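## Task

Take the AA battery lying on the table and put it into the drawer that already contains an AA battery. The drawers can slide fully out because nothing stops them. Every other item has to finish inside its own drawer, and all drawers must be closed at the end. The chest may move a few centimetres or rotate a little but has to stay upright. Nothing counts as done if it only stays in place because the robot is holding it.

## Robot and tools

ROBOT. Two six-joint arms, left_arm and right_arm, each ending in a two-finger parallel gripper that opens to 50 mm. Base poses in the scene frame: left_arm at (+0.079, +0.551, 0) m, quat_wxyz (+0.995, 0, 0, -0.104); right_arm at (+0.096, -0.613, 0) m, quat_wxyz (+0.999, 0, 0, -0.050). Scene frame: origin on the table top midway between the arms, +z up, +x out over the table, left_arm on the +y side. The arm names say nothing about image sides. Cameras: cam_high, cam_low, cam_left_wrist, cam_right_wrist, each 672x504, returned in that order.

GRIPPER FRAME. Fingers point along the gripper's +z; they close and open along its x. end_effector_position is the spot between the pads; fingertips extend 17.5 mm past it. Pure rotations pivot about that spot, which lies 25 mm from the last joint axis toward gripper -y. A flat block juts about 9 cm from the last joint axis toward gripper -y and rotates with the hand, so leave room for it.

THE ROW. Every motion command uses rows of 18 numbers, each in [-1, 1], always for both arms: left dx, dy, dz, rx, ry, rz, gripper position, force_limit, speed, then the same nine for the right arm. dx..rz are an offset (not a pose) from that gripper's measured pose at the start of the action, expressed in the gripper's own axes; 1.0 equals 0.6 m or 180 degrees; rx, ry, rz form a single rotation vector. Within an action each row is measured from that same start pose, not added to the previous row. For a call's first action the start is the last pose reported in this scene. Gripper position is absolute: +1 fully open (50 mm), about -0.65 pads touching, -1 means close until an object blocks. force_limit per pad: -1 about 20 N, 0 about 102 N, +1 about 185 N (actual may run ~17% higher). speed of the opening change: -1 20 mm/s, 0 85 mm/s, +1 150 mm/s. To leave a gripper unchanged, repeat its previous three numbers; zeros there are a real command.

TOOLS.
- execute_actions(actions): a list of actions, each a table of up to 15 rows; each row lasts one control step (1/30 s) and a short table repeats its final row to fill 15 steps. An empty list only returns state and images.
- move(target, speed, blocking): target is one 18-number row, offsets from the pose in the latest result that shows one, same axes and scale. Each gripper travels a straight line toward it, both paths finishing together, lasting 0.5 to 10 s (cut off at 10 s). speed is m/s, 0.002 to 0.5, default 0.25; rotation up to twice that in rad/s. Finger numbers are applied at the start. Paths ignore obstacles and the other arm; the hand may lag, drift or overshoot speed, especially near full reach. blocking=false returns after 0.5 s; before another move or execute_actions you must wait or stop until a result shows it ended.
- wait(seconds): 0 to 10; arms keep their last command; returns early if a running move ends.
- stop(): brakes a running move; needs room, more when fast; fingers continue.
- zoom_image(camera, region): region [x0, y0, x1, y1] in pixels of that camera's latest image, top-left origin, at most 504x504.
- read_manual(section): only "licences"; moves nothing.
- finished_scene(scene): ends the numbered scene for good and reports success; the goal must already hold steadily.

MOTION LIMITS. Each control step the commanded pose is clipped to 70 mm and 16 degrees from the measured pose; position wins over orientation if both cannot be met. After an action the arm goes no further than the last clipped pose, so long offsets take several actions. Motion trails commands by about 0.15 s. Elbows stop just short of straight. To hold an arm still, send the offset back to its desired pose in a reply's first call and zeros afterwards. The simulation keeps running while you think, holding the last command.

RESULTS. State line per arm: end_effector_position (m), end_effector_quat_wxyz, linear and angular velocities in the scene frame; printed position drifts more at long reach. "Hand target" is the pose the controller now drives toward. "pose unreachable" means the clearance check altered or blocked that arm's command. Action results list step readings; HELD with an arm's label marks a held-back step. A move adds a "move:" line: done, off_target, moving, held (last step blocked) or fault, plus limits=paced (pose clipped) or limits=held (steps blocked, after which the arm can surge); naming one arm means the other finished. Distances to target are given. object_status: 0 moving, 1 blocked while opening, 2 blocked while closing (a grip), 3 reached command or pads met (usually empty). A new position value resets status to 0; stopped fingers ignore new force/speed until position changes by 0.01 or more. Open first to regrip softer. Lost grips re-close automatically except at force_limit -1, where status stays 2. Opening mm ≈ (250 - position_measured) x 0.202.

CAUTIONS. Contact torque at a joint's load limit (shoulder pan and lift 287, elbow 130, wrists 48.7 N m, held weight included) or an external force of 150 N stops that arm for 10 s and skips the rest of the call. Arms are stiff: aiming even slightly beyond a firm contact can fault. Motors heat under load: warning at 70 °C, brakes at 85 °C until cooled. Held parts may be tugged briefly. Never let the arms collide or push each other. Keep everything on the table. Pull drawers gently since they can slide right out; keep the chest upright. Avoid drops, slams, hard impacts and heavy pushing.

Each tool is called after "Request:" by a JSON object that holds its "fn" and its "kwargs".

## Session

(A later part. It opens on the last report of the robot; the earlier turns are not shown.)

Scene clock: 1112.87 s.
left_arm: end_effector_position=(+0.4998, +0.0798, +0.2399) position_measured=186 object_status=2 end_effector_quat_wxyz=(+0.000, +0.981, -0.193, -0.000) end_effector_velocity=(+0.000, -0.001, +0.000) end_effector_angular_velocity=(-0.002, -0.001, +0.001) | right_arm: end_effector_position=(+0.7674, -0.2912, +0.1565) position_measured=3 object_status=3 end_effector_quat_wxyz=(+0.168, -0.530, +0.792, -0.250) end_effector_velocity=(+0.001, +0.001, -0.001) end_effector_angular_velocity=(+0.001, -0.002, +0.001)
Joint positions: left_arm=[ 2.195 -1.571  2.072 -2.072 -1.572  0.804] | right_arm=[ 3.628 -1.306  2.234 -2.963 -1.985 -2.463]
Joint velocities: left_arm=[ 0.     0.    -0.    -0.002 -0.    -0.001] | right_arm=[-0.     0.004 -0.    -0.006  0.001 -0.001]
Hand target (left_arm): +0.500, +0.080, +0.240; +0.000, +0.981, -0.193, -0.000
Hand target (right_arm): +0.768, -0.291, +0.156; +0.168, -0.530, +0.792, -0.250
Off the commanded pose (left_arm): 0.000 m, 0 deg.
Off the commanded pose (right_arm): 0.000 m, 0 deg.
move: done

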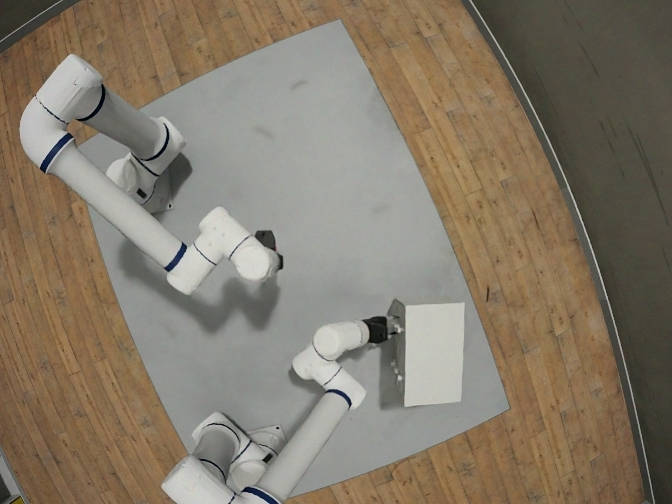

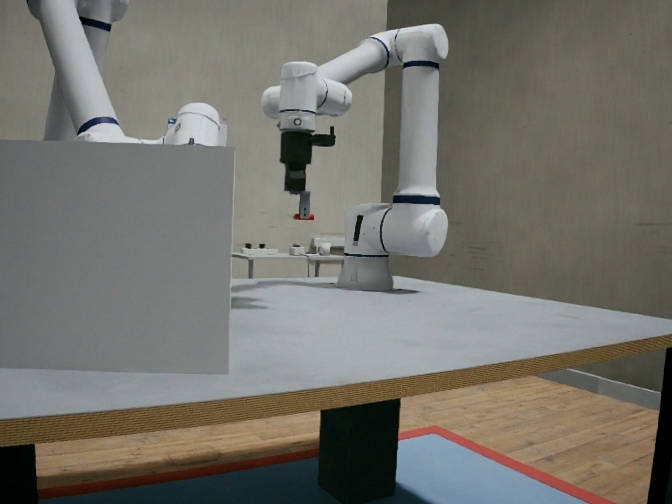

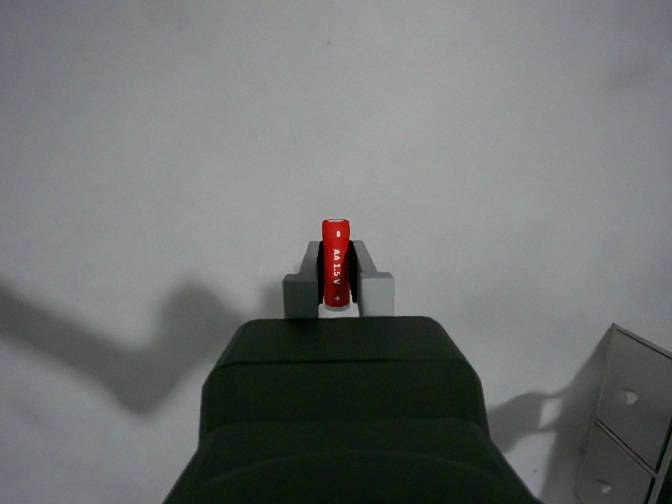

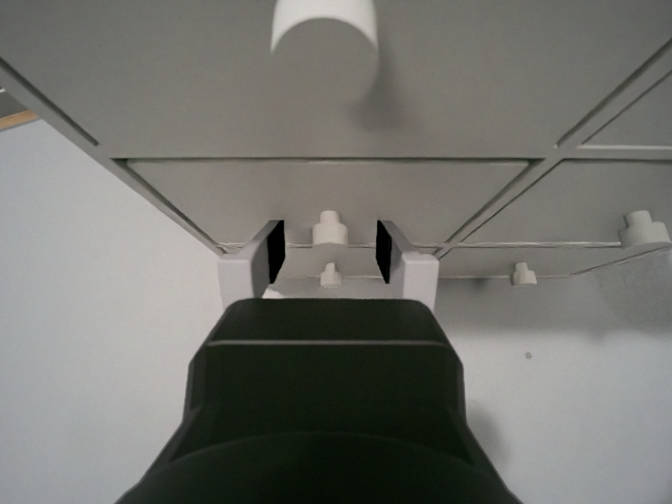

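Request:
{"fn": "move", "kwargs": {"target": [0,0,0,0,0,0,-1,-0.4,0, 0,0,0,0,0,0,-1,-0.3,0.2], "speed": 0.1}}

Scene clock: 1117.70 s.
left_arm: end_effector_position=(+0.4998, +0.0798, +0.2399) position_measured=186 object_status=2 end_effector_quat_wxyz=(+0.000, +0.981, -0.193, -0.000) end_effector_velocity=(+0.000, -0.000, +0.000) end_effector_angular_velocity=(-0.001, -0.001, +0.000) | right_arm: end_effector_position=(+0.7675, -0.2912, +0.1565) position_measured=179 object_status=2 end_effector_quat_wxyz=(+0.168, -0.530, +0.792, -0.250) end_effector_velocity=(+0.000, -0.000, -0.000) end_effector_angular_velocity=(-0.001, +0.000, -0.000)
Joint positions: left_arm=[ 2.195 -1.571  2.072 -2.072 -1.572  0.804] | right_arm=[ 3.627 -1.306  2.234 -2.963 -1.985 -2.463]
Joint velocities: left_arm=[ 0.    -0.    -0.    -0.     0.001 -0.   ] | right_arm=[-0.     0.001 -0.    -0.    -0.    -0.   ]
Hand target (left_arm): +0.500, +0.080, +0.240; +0.000, +0.981, -0.193, -0.000
Hand target (right_arm): +0.767, -0.291, +0.156; +0.168, -0.530, +0.792, -0.250
Off the commanded pose (left_arm): 0.000 m, 0 deg.
Off the commanded pose (right_arm): 0.000 m, 0 deg.
move: done

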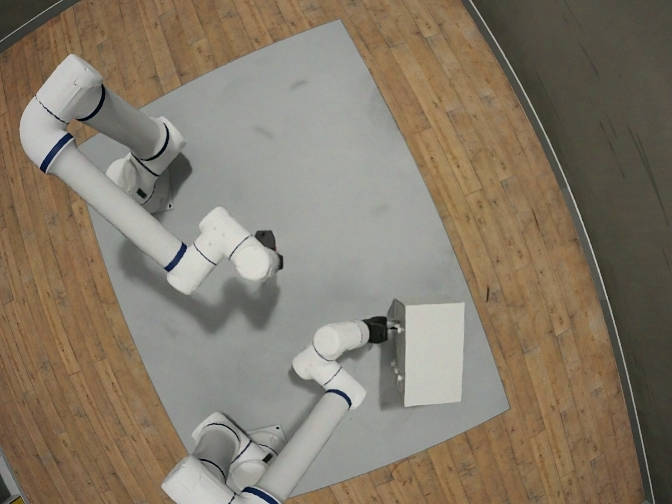

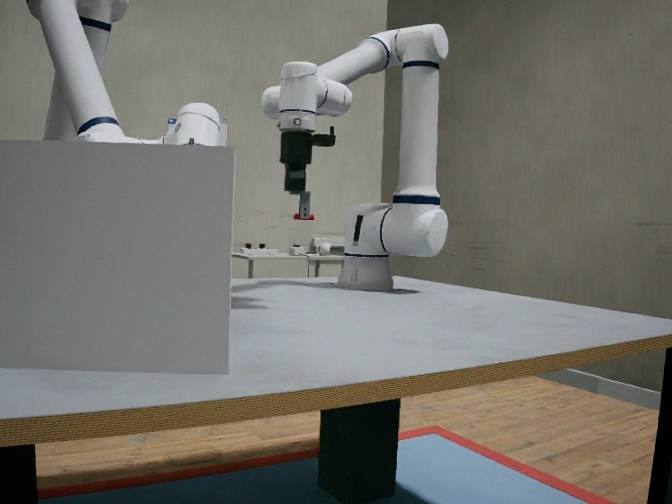

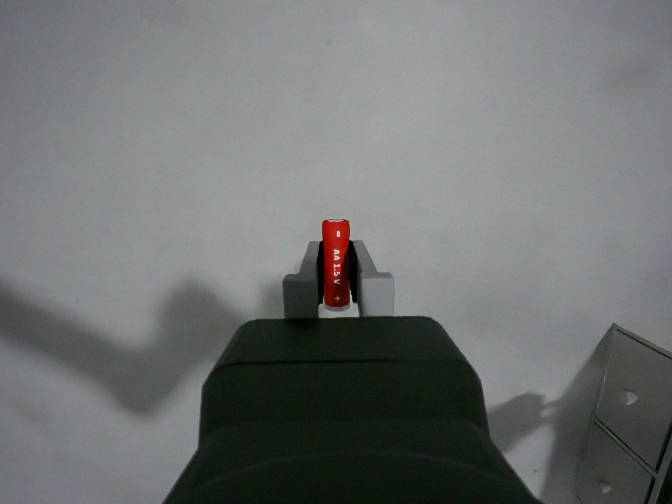

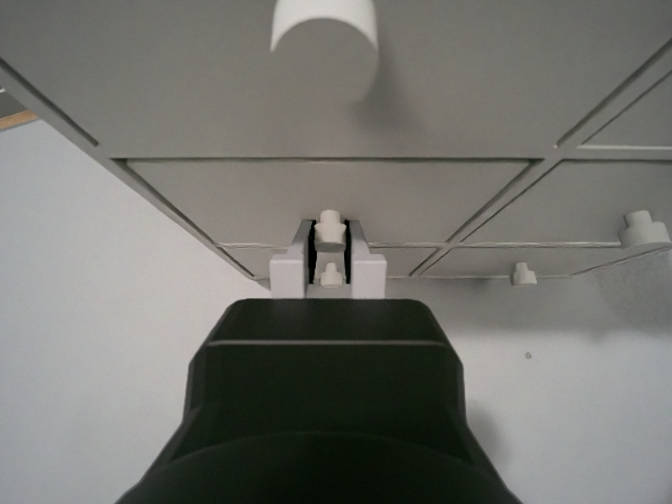

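Request:
{"fn": "move", "kwargs": {"target": [0,0,0,0,0,0,-1,-0.4,0, 0,0.1365,-0.0956,0,0,0,-1,-0.3,0.2], "speed": 0.12}}

Request:
{"fn": "zoom_image", "kwargs": {"camera": "cam_right_wrist", "region": [130, 0, 530, 200]}}

Request:
{"fn": "zoom_image", "kwargs": {"camera": "cam_high", "region": [330, 270, 470, 400]}}

Scene clock: 1131.63 s.
left_arm: end_effector_position=(+0.4998, +0.0798, +0.2399) position_measured=186 object_status=2 end_effector_quat_wxyz=(+0.000, +0.981, -0.193, -0.000) end_effector_velocity=(-0.000, +0.001, -0.000) end_effector_angular_velocity=(+0.002, +0.001, -0.002) | right_arm: end_effector_position=(+0.6753, -0.2532, +0.1566) position_measured=179 object_status=2 end_effector_quat_wxyz=(+0.168, -0.530, +0.793, -0.250) end_effector_velocity=(-0.002, +0.000, +0.001) end_effector_angular_velocity=(+0.002, -0.003, -0.002)
Joint positions: left_arm=[ 2.195 -1.571  2.072 -2.072 -1.572  0.804] | right_arm=[ 3.754 -1.375  2.315 -2.92  -2.039 -2.336]
Joint velocities: left_arm=[ 0.     0.     0.     0.002 -0.001  0.002] | right_arm=[ 0.003 -0.003  0.002  0.    -0.002  0.005]
Hand target (left_arm): +0.500, +0.080, +0.240; +0.000, +0.981, -0.193, -0.000
Hand target (right_arm): +0.675, -0.253, +0.157; +0.168, -0.530, +0.793, -0.250
Off the commanded pose (left_arm): 0.000 m, 0 deg.
Off the commanded pose (right_arm): 0.000 m, 0 deg.
move: done

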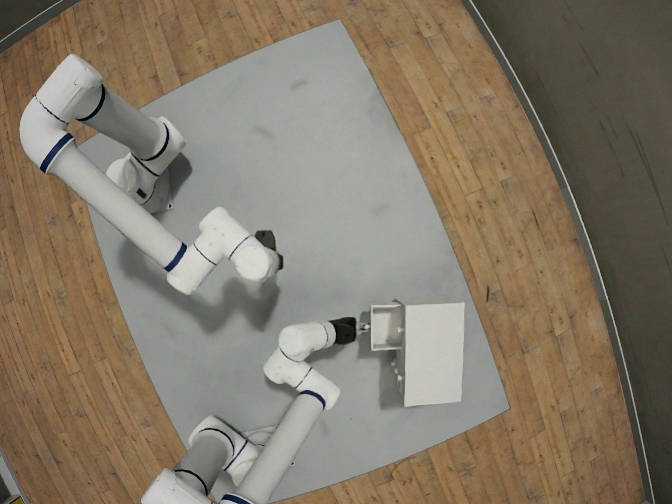

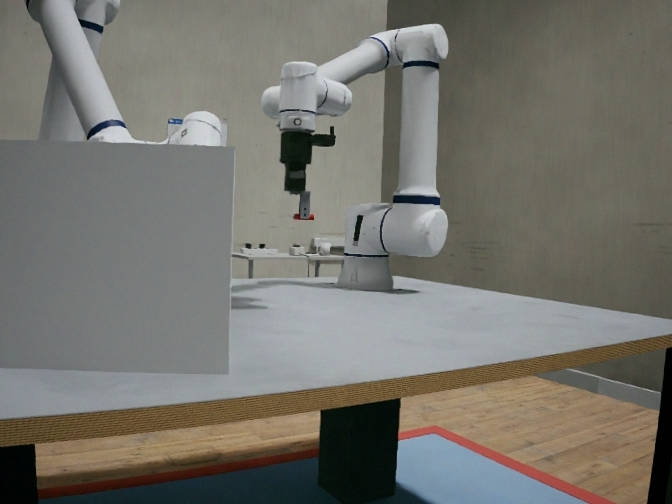

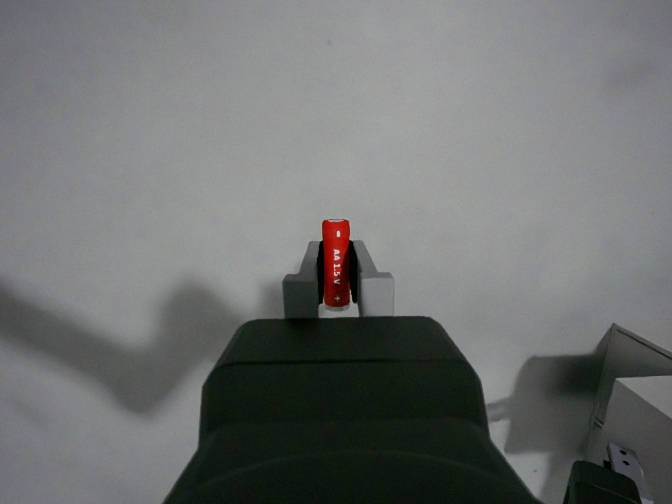

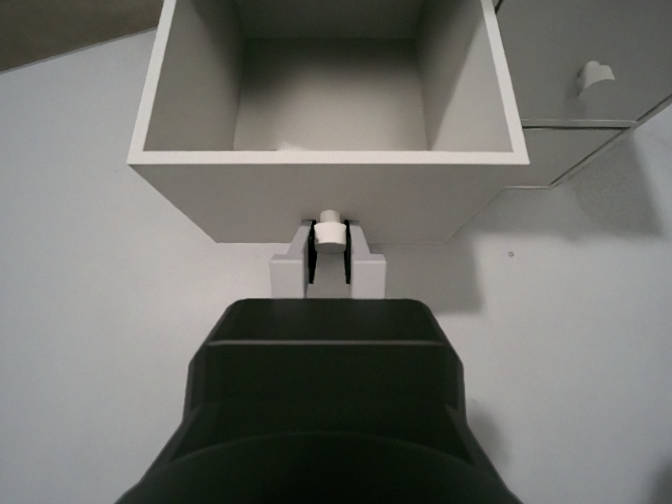

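Region (130, 0, 530, 200) of cam_right_wrist's 672x504 image, scaled by 1.260, with more detail than that image has.

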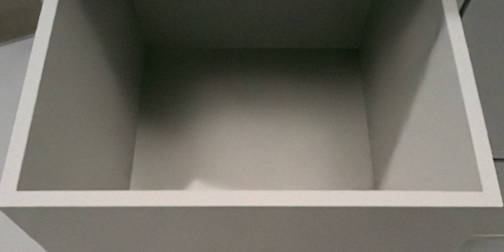

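Region (330, 270, 470, 400) of cam_high's 672x504 image, scaled by 3.600, with more detail than that image has; it fills the top 468 rows of this view, and the rest is white.

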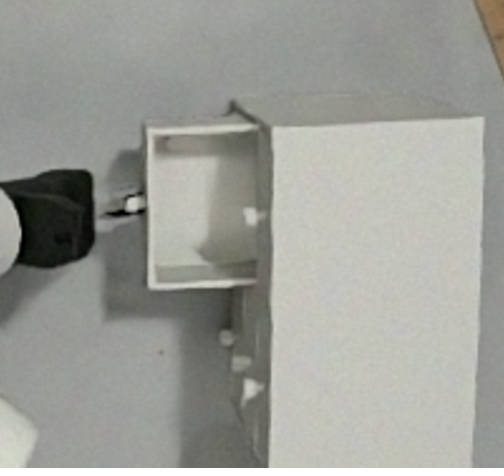

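Request:
{"fn": "zoom_image", "kwargs": {"camera": "cam_high", "region": [358, 298, 413, 353]}}

Region (358, 298, 413, 353) of cam_high's 672x504 image, scaled by 9.164, with more detail than that image has.

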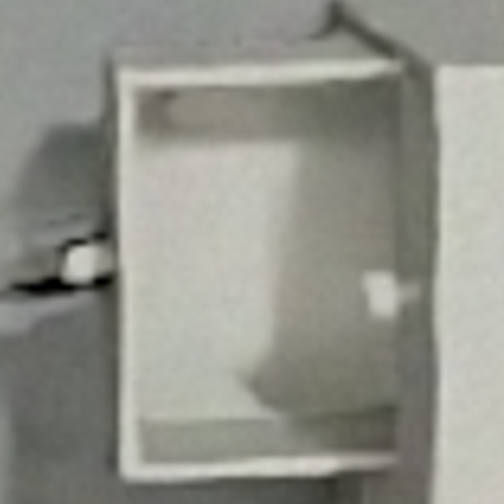

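Request:
{"fn": "move", "kwargs": {"target": [0,0,0,0,0,0,-1,-0.4,0, 0,-0.1372,0.0961,0,0,0,-1,-0.3,0.2], "speed": 0.12}}

Scene clock: 1157.63 s.
left_arm: end_effector_position=(+0.4998, +0.0798, +0.2399) position_measured=186 object_status=2 end_effector_quat_wxyz=(+0.000, +0.981, -0.193, -0.000) end_effector_velocity=(-0.000, -0.000, +0.000) end_effector_angular_velocity=(-0.000, -0.000, -0.000) | right_arm: end_effector_position=(+0.7679, -0.2914, +0.1564) position_measured=179 object_status=2 end_effector_quat_wxyz=(+0.168, -0.530, +0.792, -0.250) end_effector_velocity=(+0.003, -0.000, +0.001) end_effector_angular_velocity=(-0.000, -0.002, +0.001)
Joint positions: left_arm=[ 2.195 -1.571  2.072 -2.072 -1.572  0.804] | right_arm=[ 3.627 -1.305  2.234 -2.963 -1.985 -2.464]
Joint velocities: left_arm=[-0.001 -0.     0.    -0.     0.    -0.001] | right_arm=[-0.002  0.002 -0.004 -0.002  0.001 -0.004]
Hand target (left_arm): +0.500, +0.080, +0.240; +0.000, +0.981, -0.193, -0.000
Hand target (right_arm): +0.768, -0.292, +0.156; +0.168, -0.530, +0.792, -0.250
Off the commanded pose (left_arm): 0.000 m, 0 deg.
Off the commanded pose (right_arm): 0.000 m, 0 deg.
move: done

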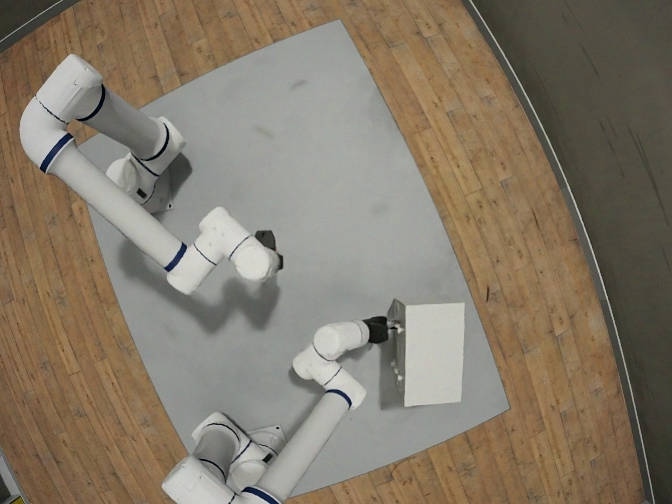

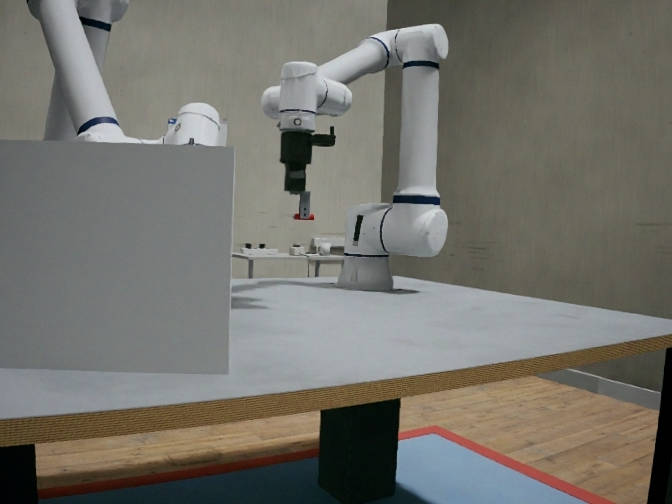

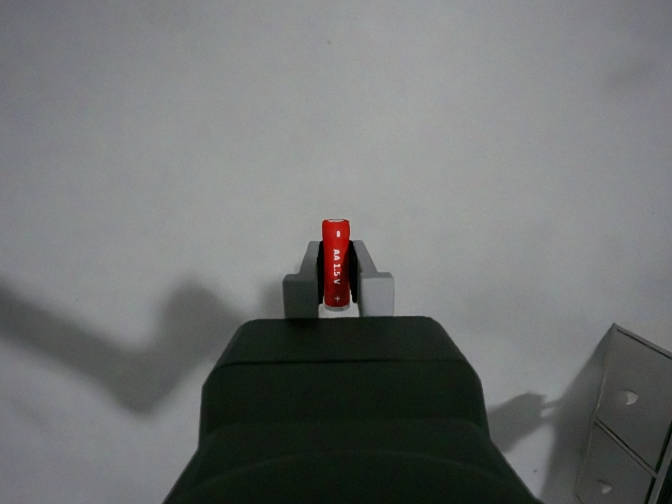

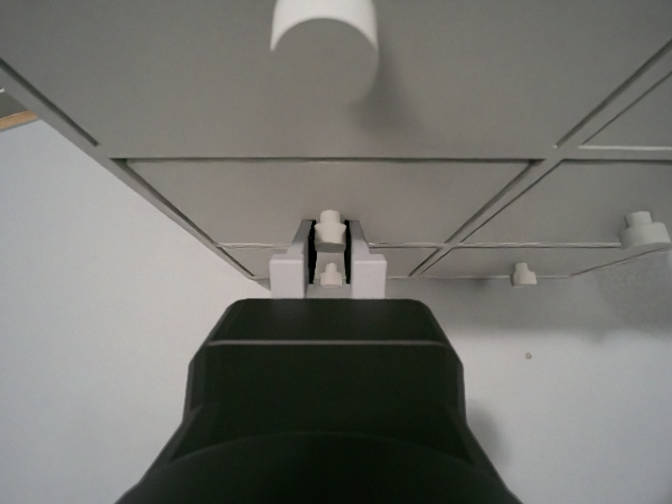

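Request:
{"fn": "move", "kwargs": {"target": [0.5752,0.101,-0.25,0,0,0,-1,-0.4,0, 0,-0.0902,-0.1651,0.1389,0,0,1,0,1], "speed": 0.22}}

Request:
{"fn": "zoom_image", "kwargs": {"camera": "cam_right_wrist", "region": [260, 130, 420, 300]}}

Scene clock: 1280.03 s.
left_arm: end_effector_position=(+0.7963, -0.1065, +0.3900) position_measured=186 object_status=2 end_effector_quat_wxyz=(+0.000, +0.981, -0.193, -0.000) end_effector_velocity=(+0.002, -0.001, +0.001) end_effector_angular_velocity=(+0.000, +0.001, +0.001) | right_arm: end_effector_position=(+0.7561, -0.2866, +0.2686) position_measured=3 object_status=3 end_effector_quat_wxyz=(+0.278, -0.482, +0.720, -0.415) end_effector_velocity=(-0.000, +0.001, +0.001) end_effector_angular_velocity=(-0.002, -0.002, +0.002)
Joint positions: left_arm=[ 2.403 -1.098  1.198 -1.671 -1.572  1.012] | right_arm=[ 3.74  -1.284  2.271 -3.387 -2.309 -2.588]
Joint velocities: left_arm=[ 0.001  0.005 -0.009  0.006 -0.001 -0.   ] | right_arm=[ 0.001  0.001  0.    -0.004 -0.001 -0.003]
Hand target (left_arm): +0.797, -0.107, +0.390; +0.000, +0.981, -0.193, -0.000
Hand target (right_arm): +0.756, -0.287, +0.269; +0.279, -0.481, +0.720, -0.416
Off the commanded pose (left_arm): 0.001 m, 0 deg.
Off the commanded pose (right_arm): 0.000 m, 0 deg.
move: done

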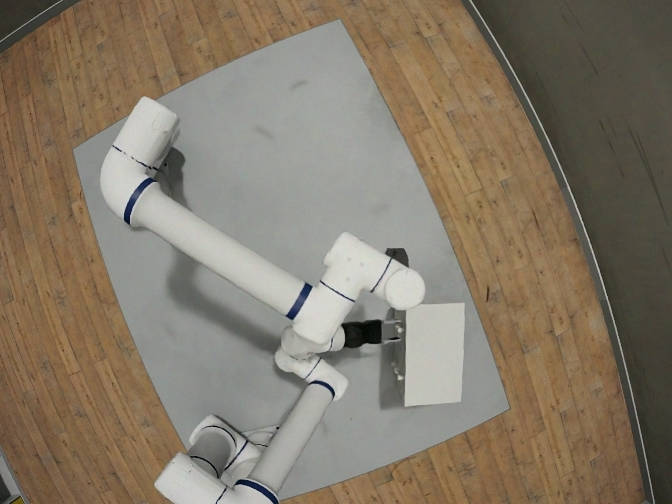

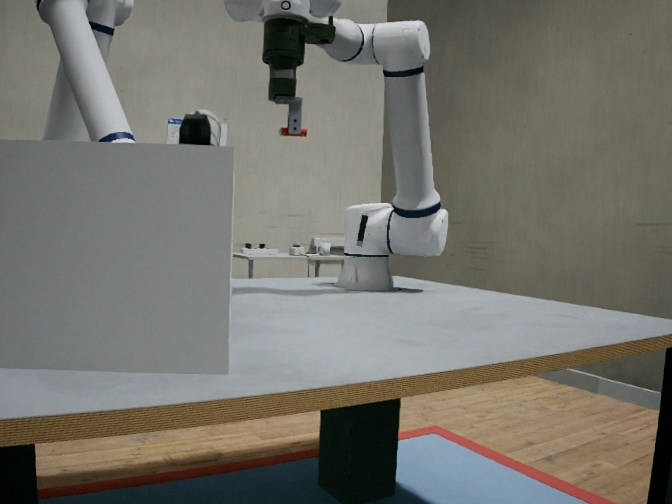

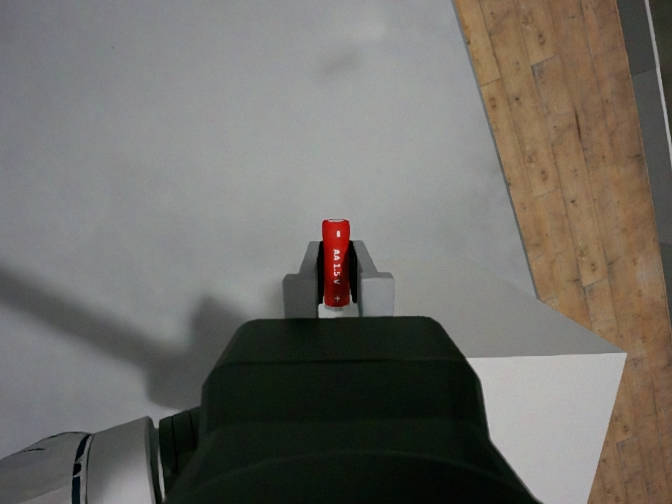

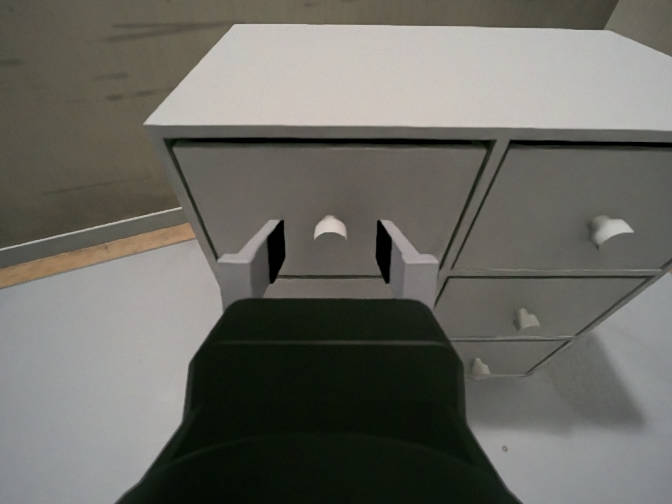

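Region (260, 130, 420, 300) of cam_right_wrist's 672x504 image, scaled by 2.965, with more detail than that image has; it fills the left 474 columns of this view, and the rest is white.

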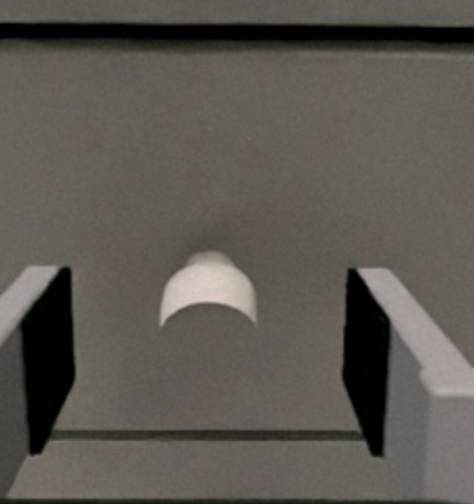

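Request:
{"fn": "move", "kwargs": {"target": [0,0,0,0,0,0,-1,-0.4,0, 0,-0.0055,0.0161,0,0,0,1,0,1], "speed": 0.06}}

Request:
{"fn": "zoom_image", "kwargs": {"camera": "cam_right_wrist", "region": [260, 130, 420, 300]}}

Scene clock: 1291.77 s.
left_arm: end_effector_position=(+0.7964, -0.1064, +0.3900) position_measured=186 object_status=2 end_effector_quat_wxyz=(+0.000, +0.981, -0.193, -0.000) end_effector_velocity=(+0.000, -0.000, +0.000) end_effector_angular_velocity=(-0.001, -0.002, +0.000) | right_arm: end_effector_position=(+0.7651, -0.2903, +0.2667) position_measured=3 object_status=3 end_effector_quat_wxyz=(+0.278, -0.482, +0.720, -0.416) end_effector_velocity=(+0.002, -0.000, -0.000) end_effector_angular_velocity=(+0.000, -0.001, +0.001)
Joint positions: left_arm=[ 2.403 -1.098  1.198 -1.671 -1.572  1.012] | right_arm=[ 3.727 -1.274  2.264 -3.397 -2.3   -2.6  ]
Joint velocities: left_arm=[-0.    -0.    -0.    -0.001  0.001 -0.001] | right_arm=[-0.002  0.002 -0.002 -0.003  0.003 -0.003]
Hand target (left_arm): +0.796, -0.106, +0.390; +0.000, +0.981, -0.193, -0.000
Hand target (right_arm): +0.765, -0.290, +0.267; +0.278, -0.482, +0.720, -0.416
Off the commanded pose (left_arm): 0.000 m, 0 deg.
Off the commanded pose (right_arm): 0.000 m, 0 deg.
move: done

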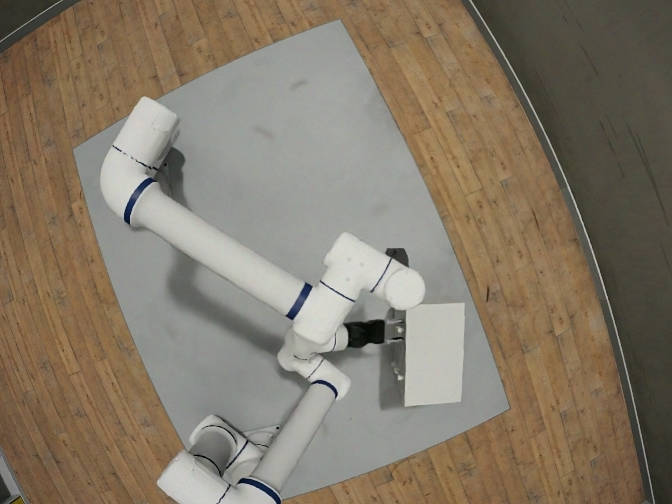

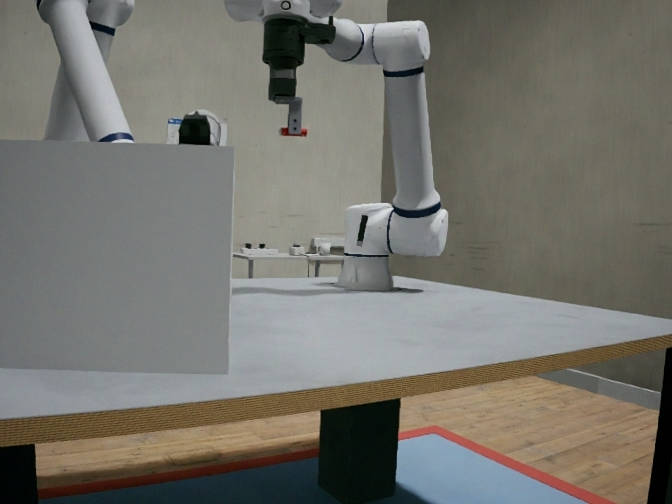

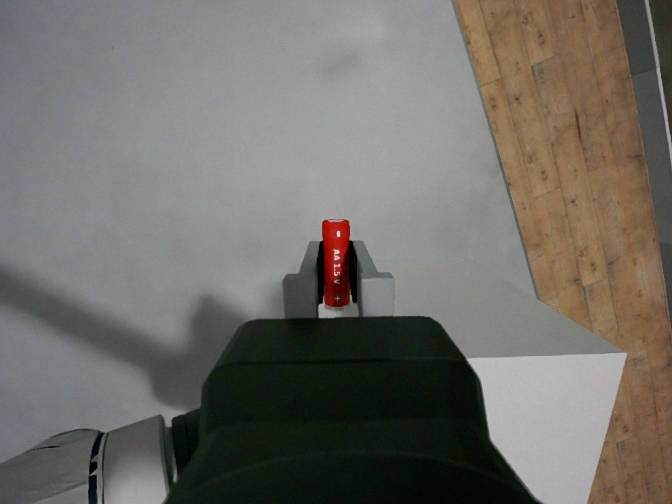

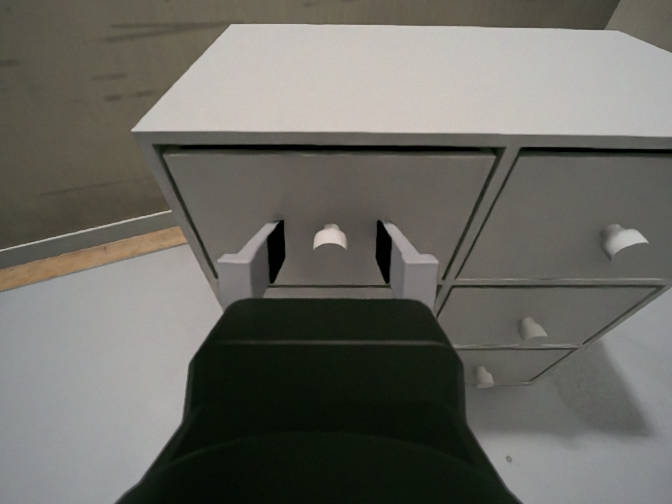

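Region (260, 130, 420, 300) of cam_right_wrist's 672x504 image, scaled by 2.965, with more detail than that image has; it fills the left 474 columns of this view, and the rest is white.

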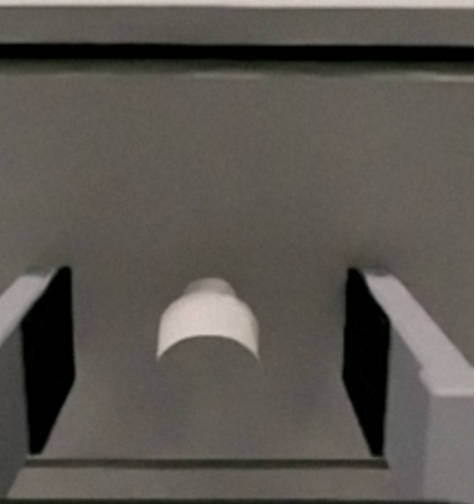

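Request:
{"fn": "move", "kwargs": {"target": [0,0,0,0,0,0,-1,-0.4,0, 0,0,0,0,0,0,-1,-0.3,0.2], "speed": 0.1}}

Scene clock: 1300.07 s.
left_arm: end_effector_position=(+0.7963, -0.1065, +0.3900) position_measured=186 object_status=2 end_effector_quat_wxyz=(+0.000, +0.981, -0.193, -0.000) end_effector_velocity=(-0.000, +0.000, -0.000) end_effector_angular_velocity=(+0.000, +0.001, +0.000) | right_arm: end_effector_position=(+0.7651, -0.2903, +0.2667) position_measured=179 object_status=2 end_effector_quat_wxyz=(+0.278, -0.482, +0.720, -0.416) end_effector_velocity=(-0.001, -0.000, -0.001) end_effector_angular_velocity=(-0.000, +0.000, -0.000)
Joint positions: left_arm=[ 2.403 -1.098  1.198 -1.671 -1.572  1.012] | right_arm=[ 3.727 -1.274  2.264 -3.397 -2.299 -2.6  ]
Joint velocities: left_arm=[ 0.     0.     0.     0.    -0.001 -0.   ] | right_arm=[ 0.     0.     0.001 -0.001 -0.     0.   ]
Hand target (left_arm): +0.796, -0.106, +0.390; +0.000, +0.981, -0.193, -0.000
Hand target (right_arm): +0.765, -0.290, +0.267; +0.278, -0.482, +0.720, -0.416
Off the commanded pose (left_arm): 0.000 m, 0 deg.
Off the commanded pose (right_arm): 0.000 m, 0 deg.
move: done

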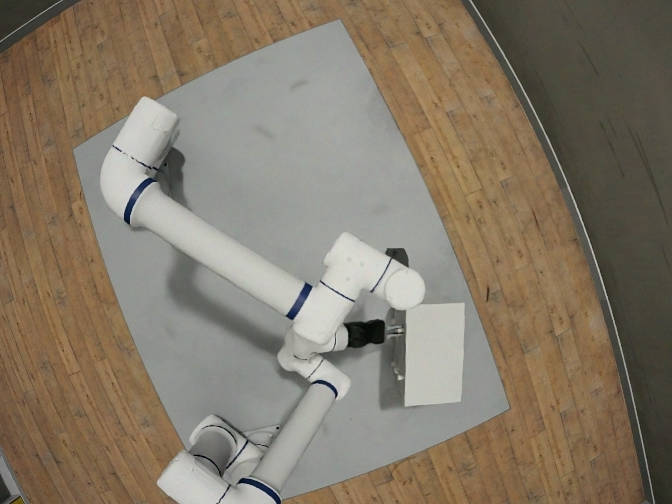

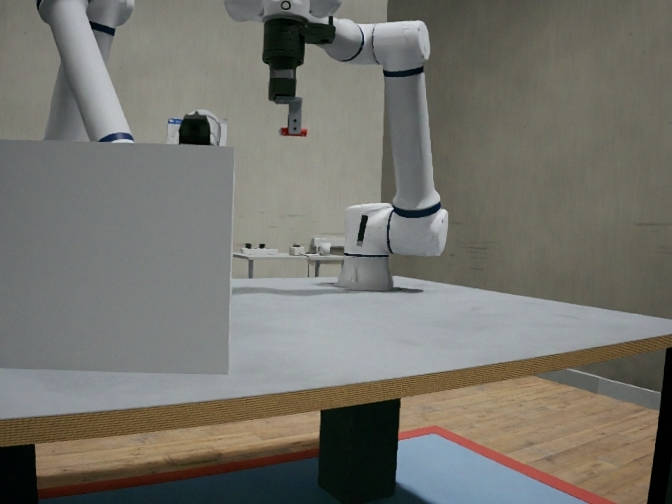

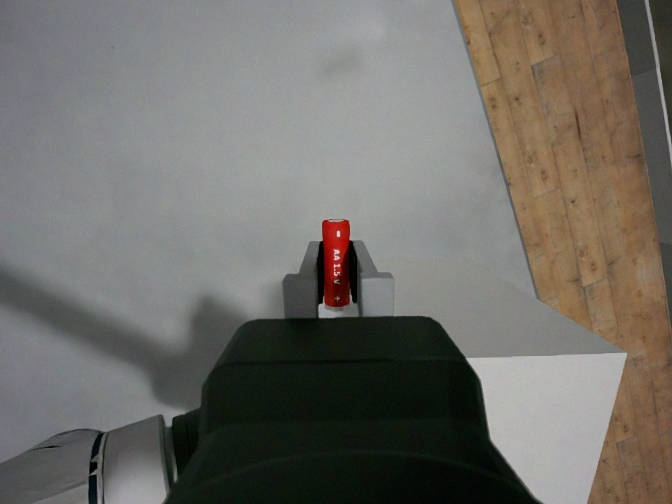

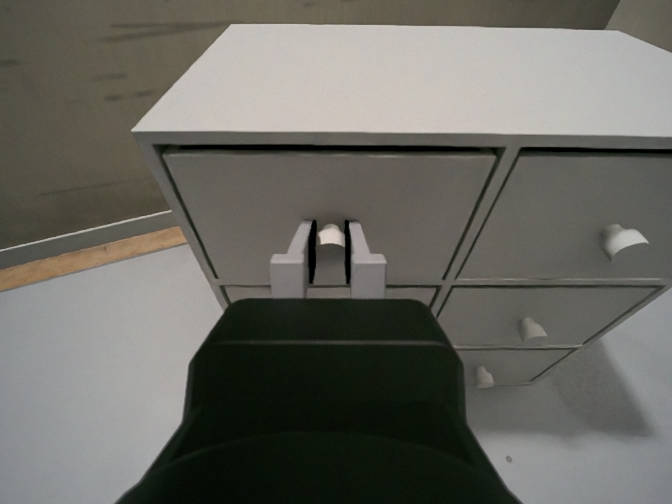

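Request:
{"fn": "move", "kwargs": {"target": [0.002,0.273,0,0,0,0,-1,-0.4,0, 0,0.1125,-0.1949,0,0,0,-1,-0.3,0.2], "speed": 0.13}}

Scene clock: 1318.33 s.
left_arm: end_effector_position=(+0.7357, -0.2583, +0.3898) position_measured=186 object_status=2 end_effector_quat_wxyz=(+0.000, +0.981, -0.193, -0.000) end_effector_velocity=(-0.001, -0.003, +0.000) end_effector_angular_velocity=(+0.001, +0.000, -0.001) | right_arm: end_effector_position=(+0.6405, -0.2388, +0.2669) position_measured=179 object_status=2 end_effector_quat_wxyz=(+0.279, -0.482, +0.720, -0.415) end_effector_velocity=(-0.001, -0.000, +0.000) end_effector_angular_velocity=(+0.000, -0.000, -0.002)
Joint positions: left_arm=[ 2.272 -0.963  0.989 -1.597 -1.572  0.881] | right_arm=[ 3.93  -1.361  2.351 -3.246 -2.44  -2.389]
Joint velocities: left_arm=[-0.002  0.003 -0.005  0.003  0.    -0.001] | right_arm=[ 0.002 -0.002  0.001  0.004 -0.002  0.004]
Hand target (left_arm): +0.736, -0.259, +0.390; +0.000, +0.981, -0.193, -0.000
Hand target (right_arm): +0.640, -0.239, +0.267; +0.278, -0.482, +0.720, -0.415
Off the commanded pose (left_arm): 0.001 m, 0 deg.
Off the commanded pose (right_arm): 0.000 m, 0 deg.
move: done

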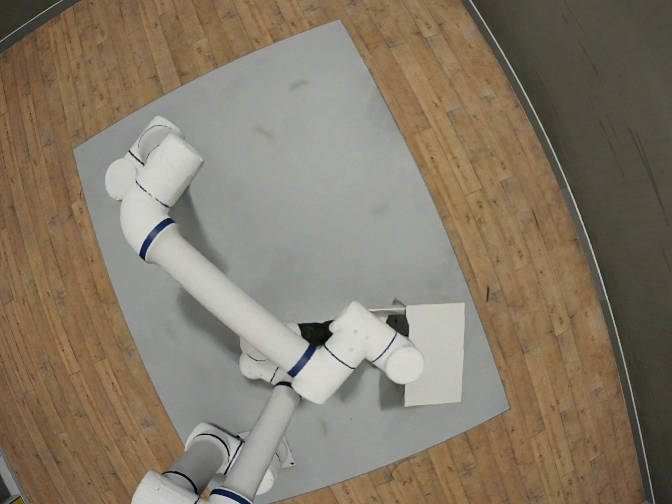

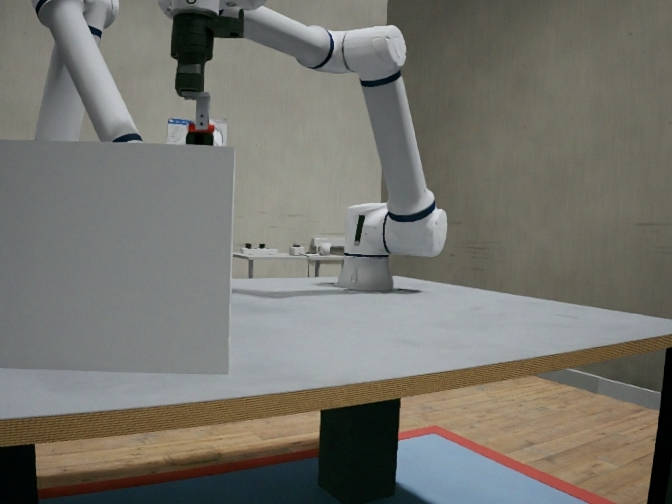

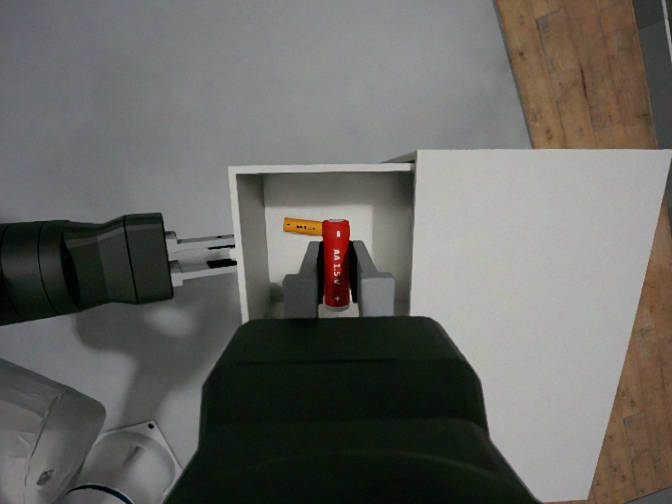

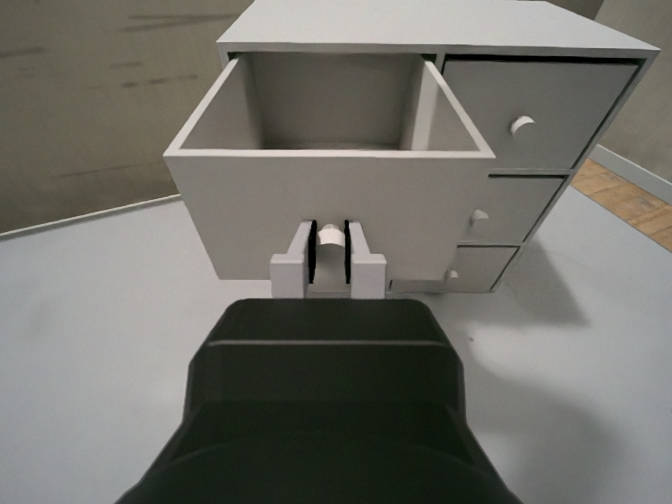

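Request:
{"fn": "zoom_image", "kwargs": {"camera": "cam_left_wrist", "region": [220, 140, 430, 330]}}

Region (220, 140, 430, 330) of cam_left_wrist's 672x504 image, scaled by 2.400, with more detail than that image has; it fills the top 456 rows of this view, and the rest is white.

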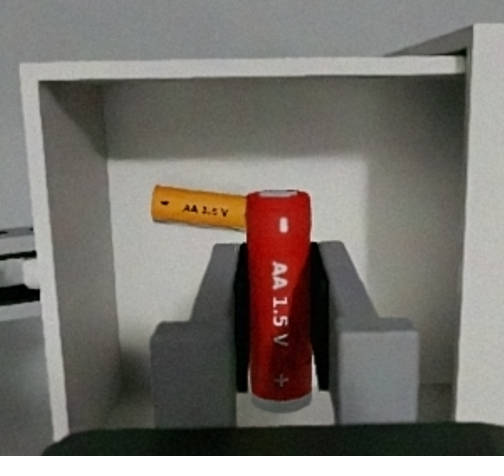

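Request:
{"fn": "zoom_image", "kwargs": {"camera": "cam_left_wrist", "region": [380, 140, 440, 200]}}

Request:
{"fn": "zoom_image", "kwargs": {"camera": "cam_left_wrist", "region": [220, 150, 300, 250]}}

Region (380, 140, 440, 200) of cam_left_wrist's 672x504 image, scaled by 8.400, with more detail than that image has.

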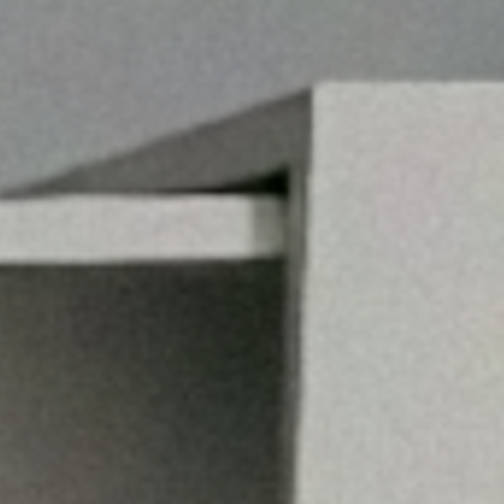

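Region (220, 150, 300, 250) of cam_left_wrist's 672x504 image, scaled by 5.040, with more detail than that image has; it fills the left 403 columns of this view, and the rest is white.

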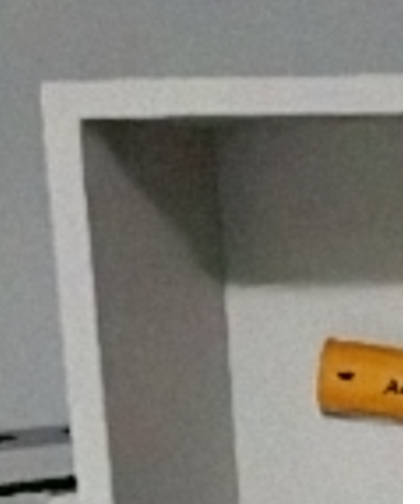

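Request:
{"fn": "execute_actions", "kwargs": {"actions": []}}

Scene clock: 1438.33 s.
left_arm: end_effector_position=(+0.7356, -0.2586, +0.3898) position_measured=186 object_status=2 end_effector_quat_wxyz=(+0.000, +0.981, -0.193, -0.000) end_effector_velocity=(+0.000, -0.000, +0.000) end_effector_angular_velocity=(-0.002, -0.000, +0.001) | right_arm: end_effector_position=(+0.6403, -0.2387, +0.2669) position_measured=179 object_status=2 end_effector_quat_wxyz=(+0.278, -0.482, +0.720, -0.415) end_effector_velocity=(-0.000, +0.000, +0.001) end_effector_angular_velocity=(+0.002, -0.001, +0.000)
Joint positions: left_arm=[ 2.272 -0.963  0.989 -1.596 -1.572  0.881] | right_arm=[ 3.931 -1.361  2.351 -3.245 -2.44  -2.389]
Joint velocities: left_arm=[ 0.     0.    -0.    -0.001 -0.    -0.001] | right_arm=[ 0.001 -0.001 -0.     0.     0.     0.001]
Hand target (left_arm): +0.736, -0.259, +0.390; +0.000, +0.981, -0.193, -0.000
Hand target (right_arm): +0.640, -0.239, +0.267; +0.278, -0.482, +0.720, -0.415
Off the commanded pose (left_arm): 0.000 m, 0 deg.
Off the commanded pose (right_arm): 0.000 m, 0 deg.

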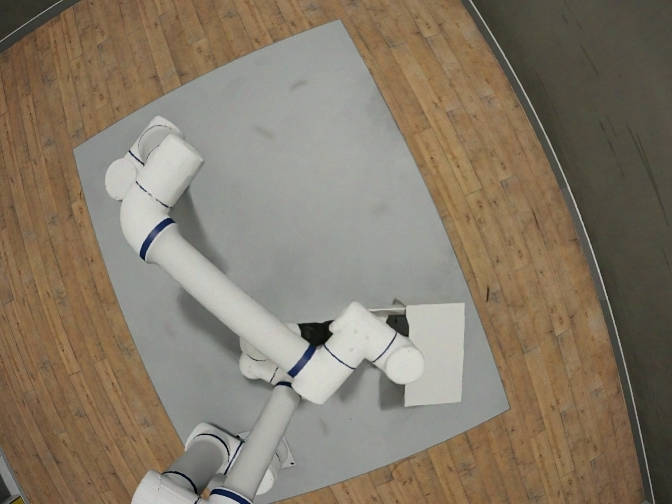

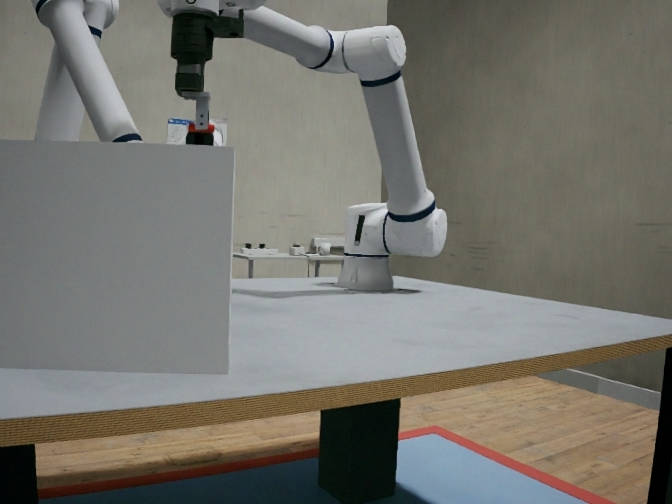

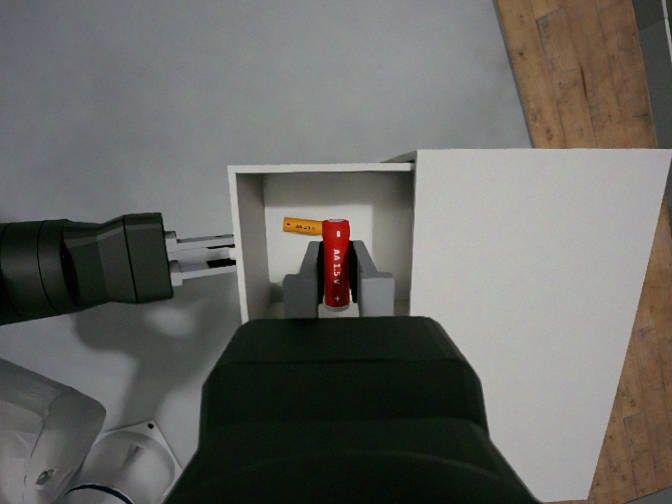

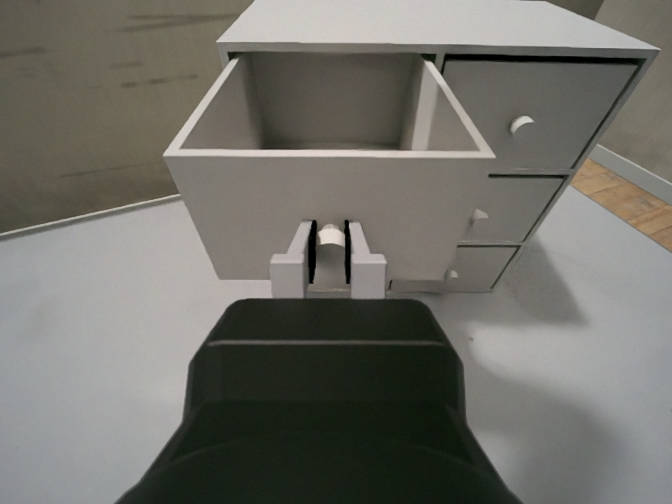

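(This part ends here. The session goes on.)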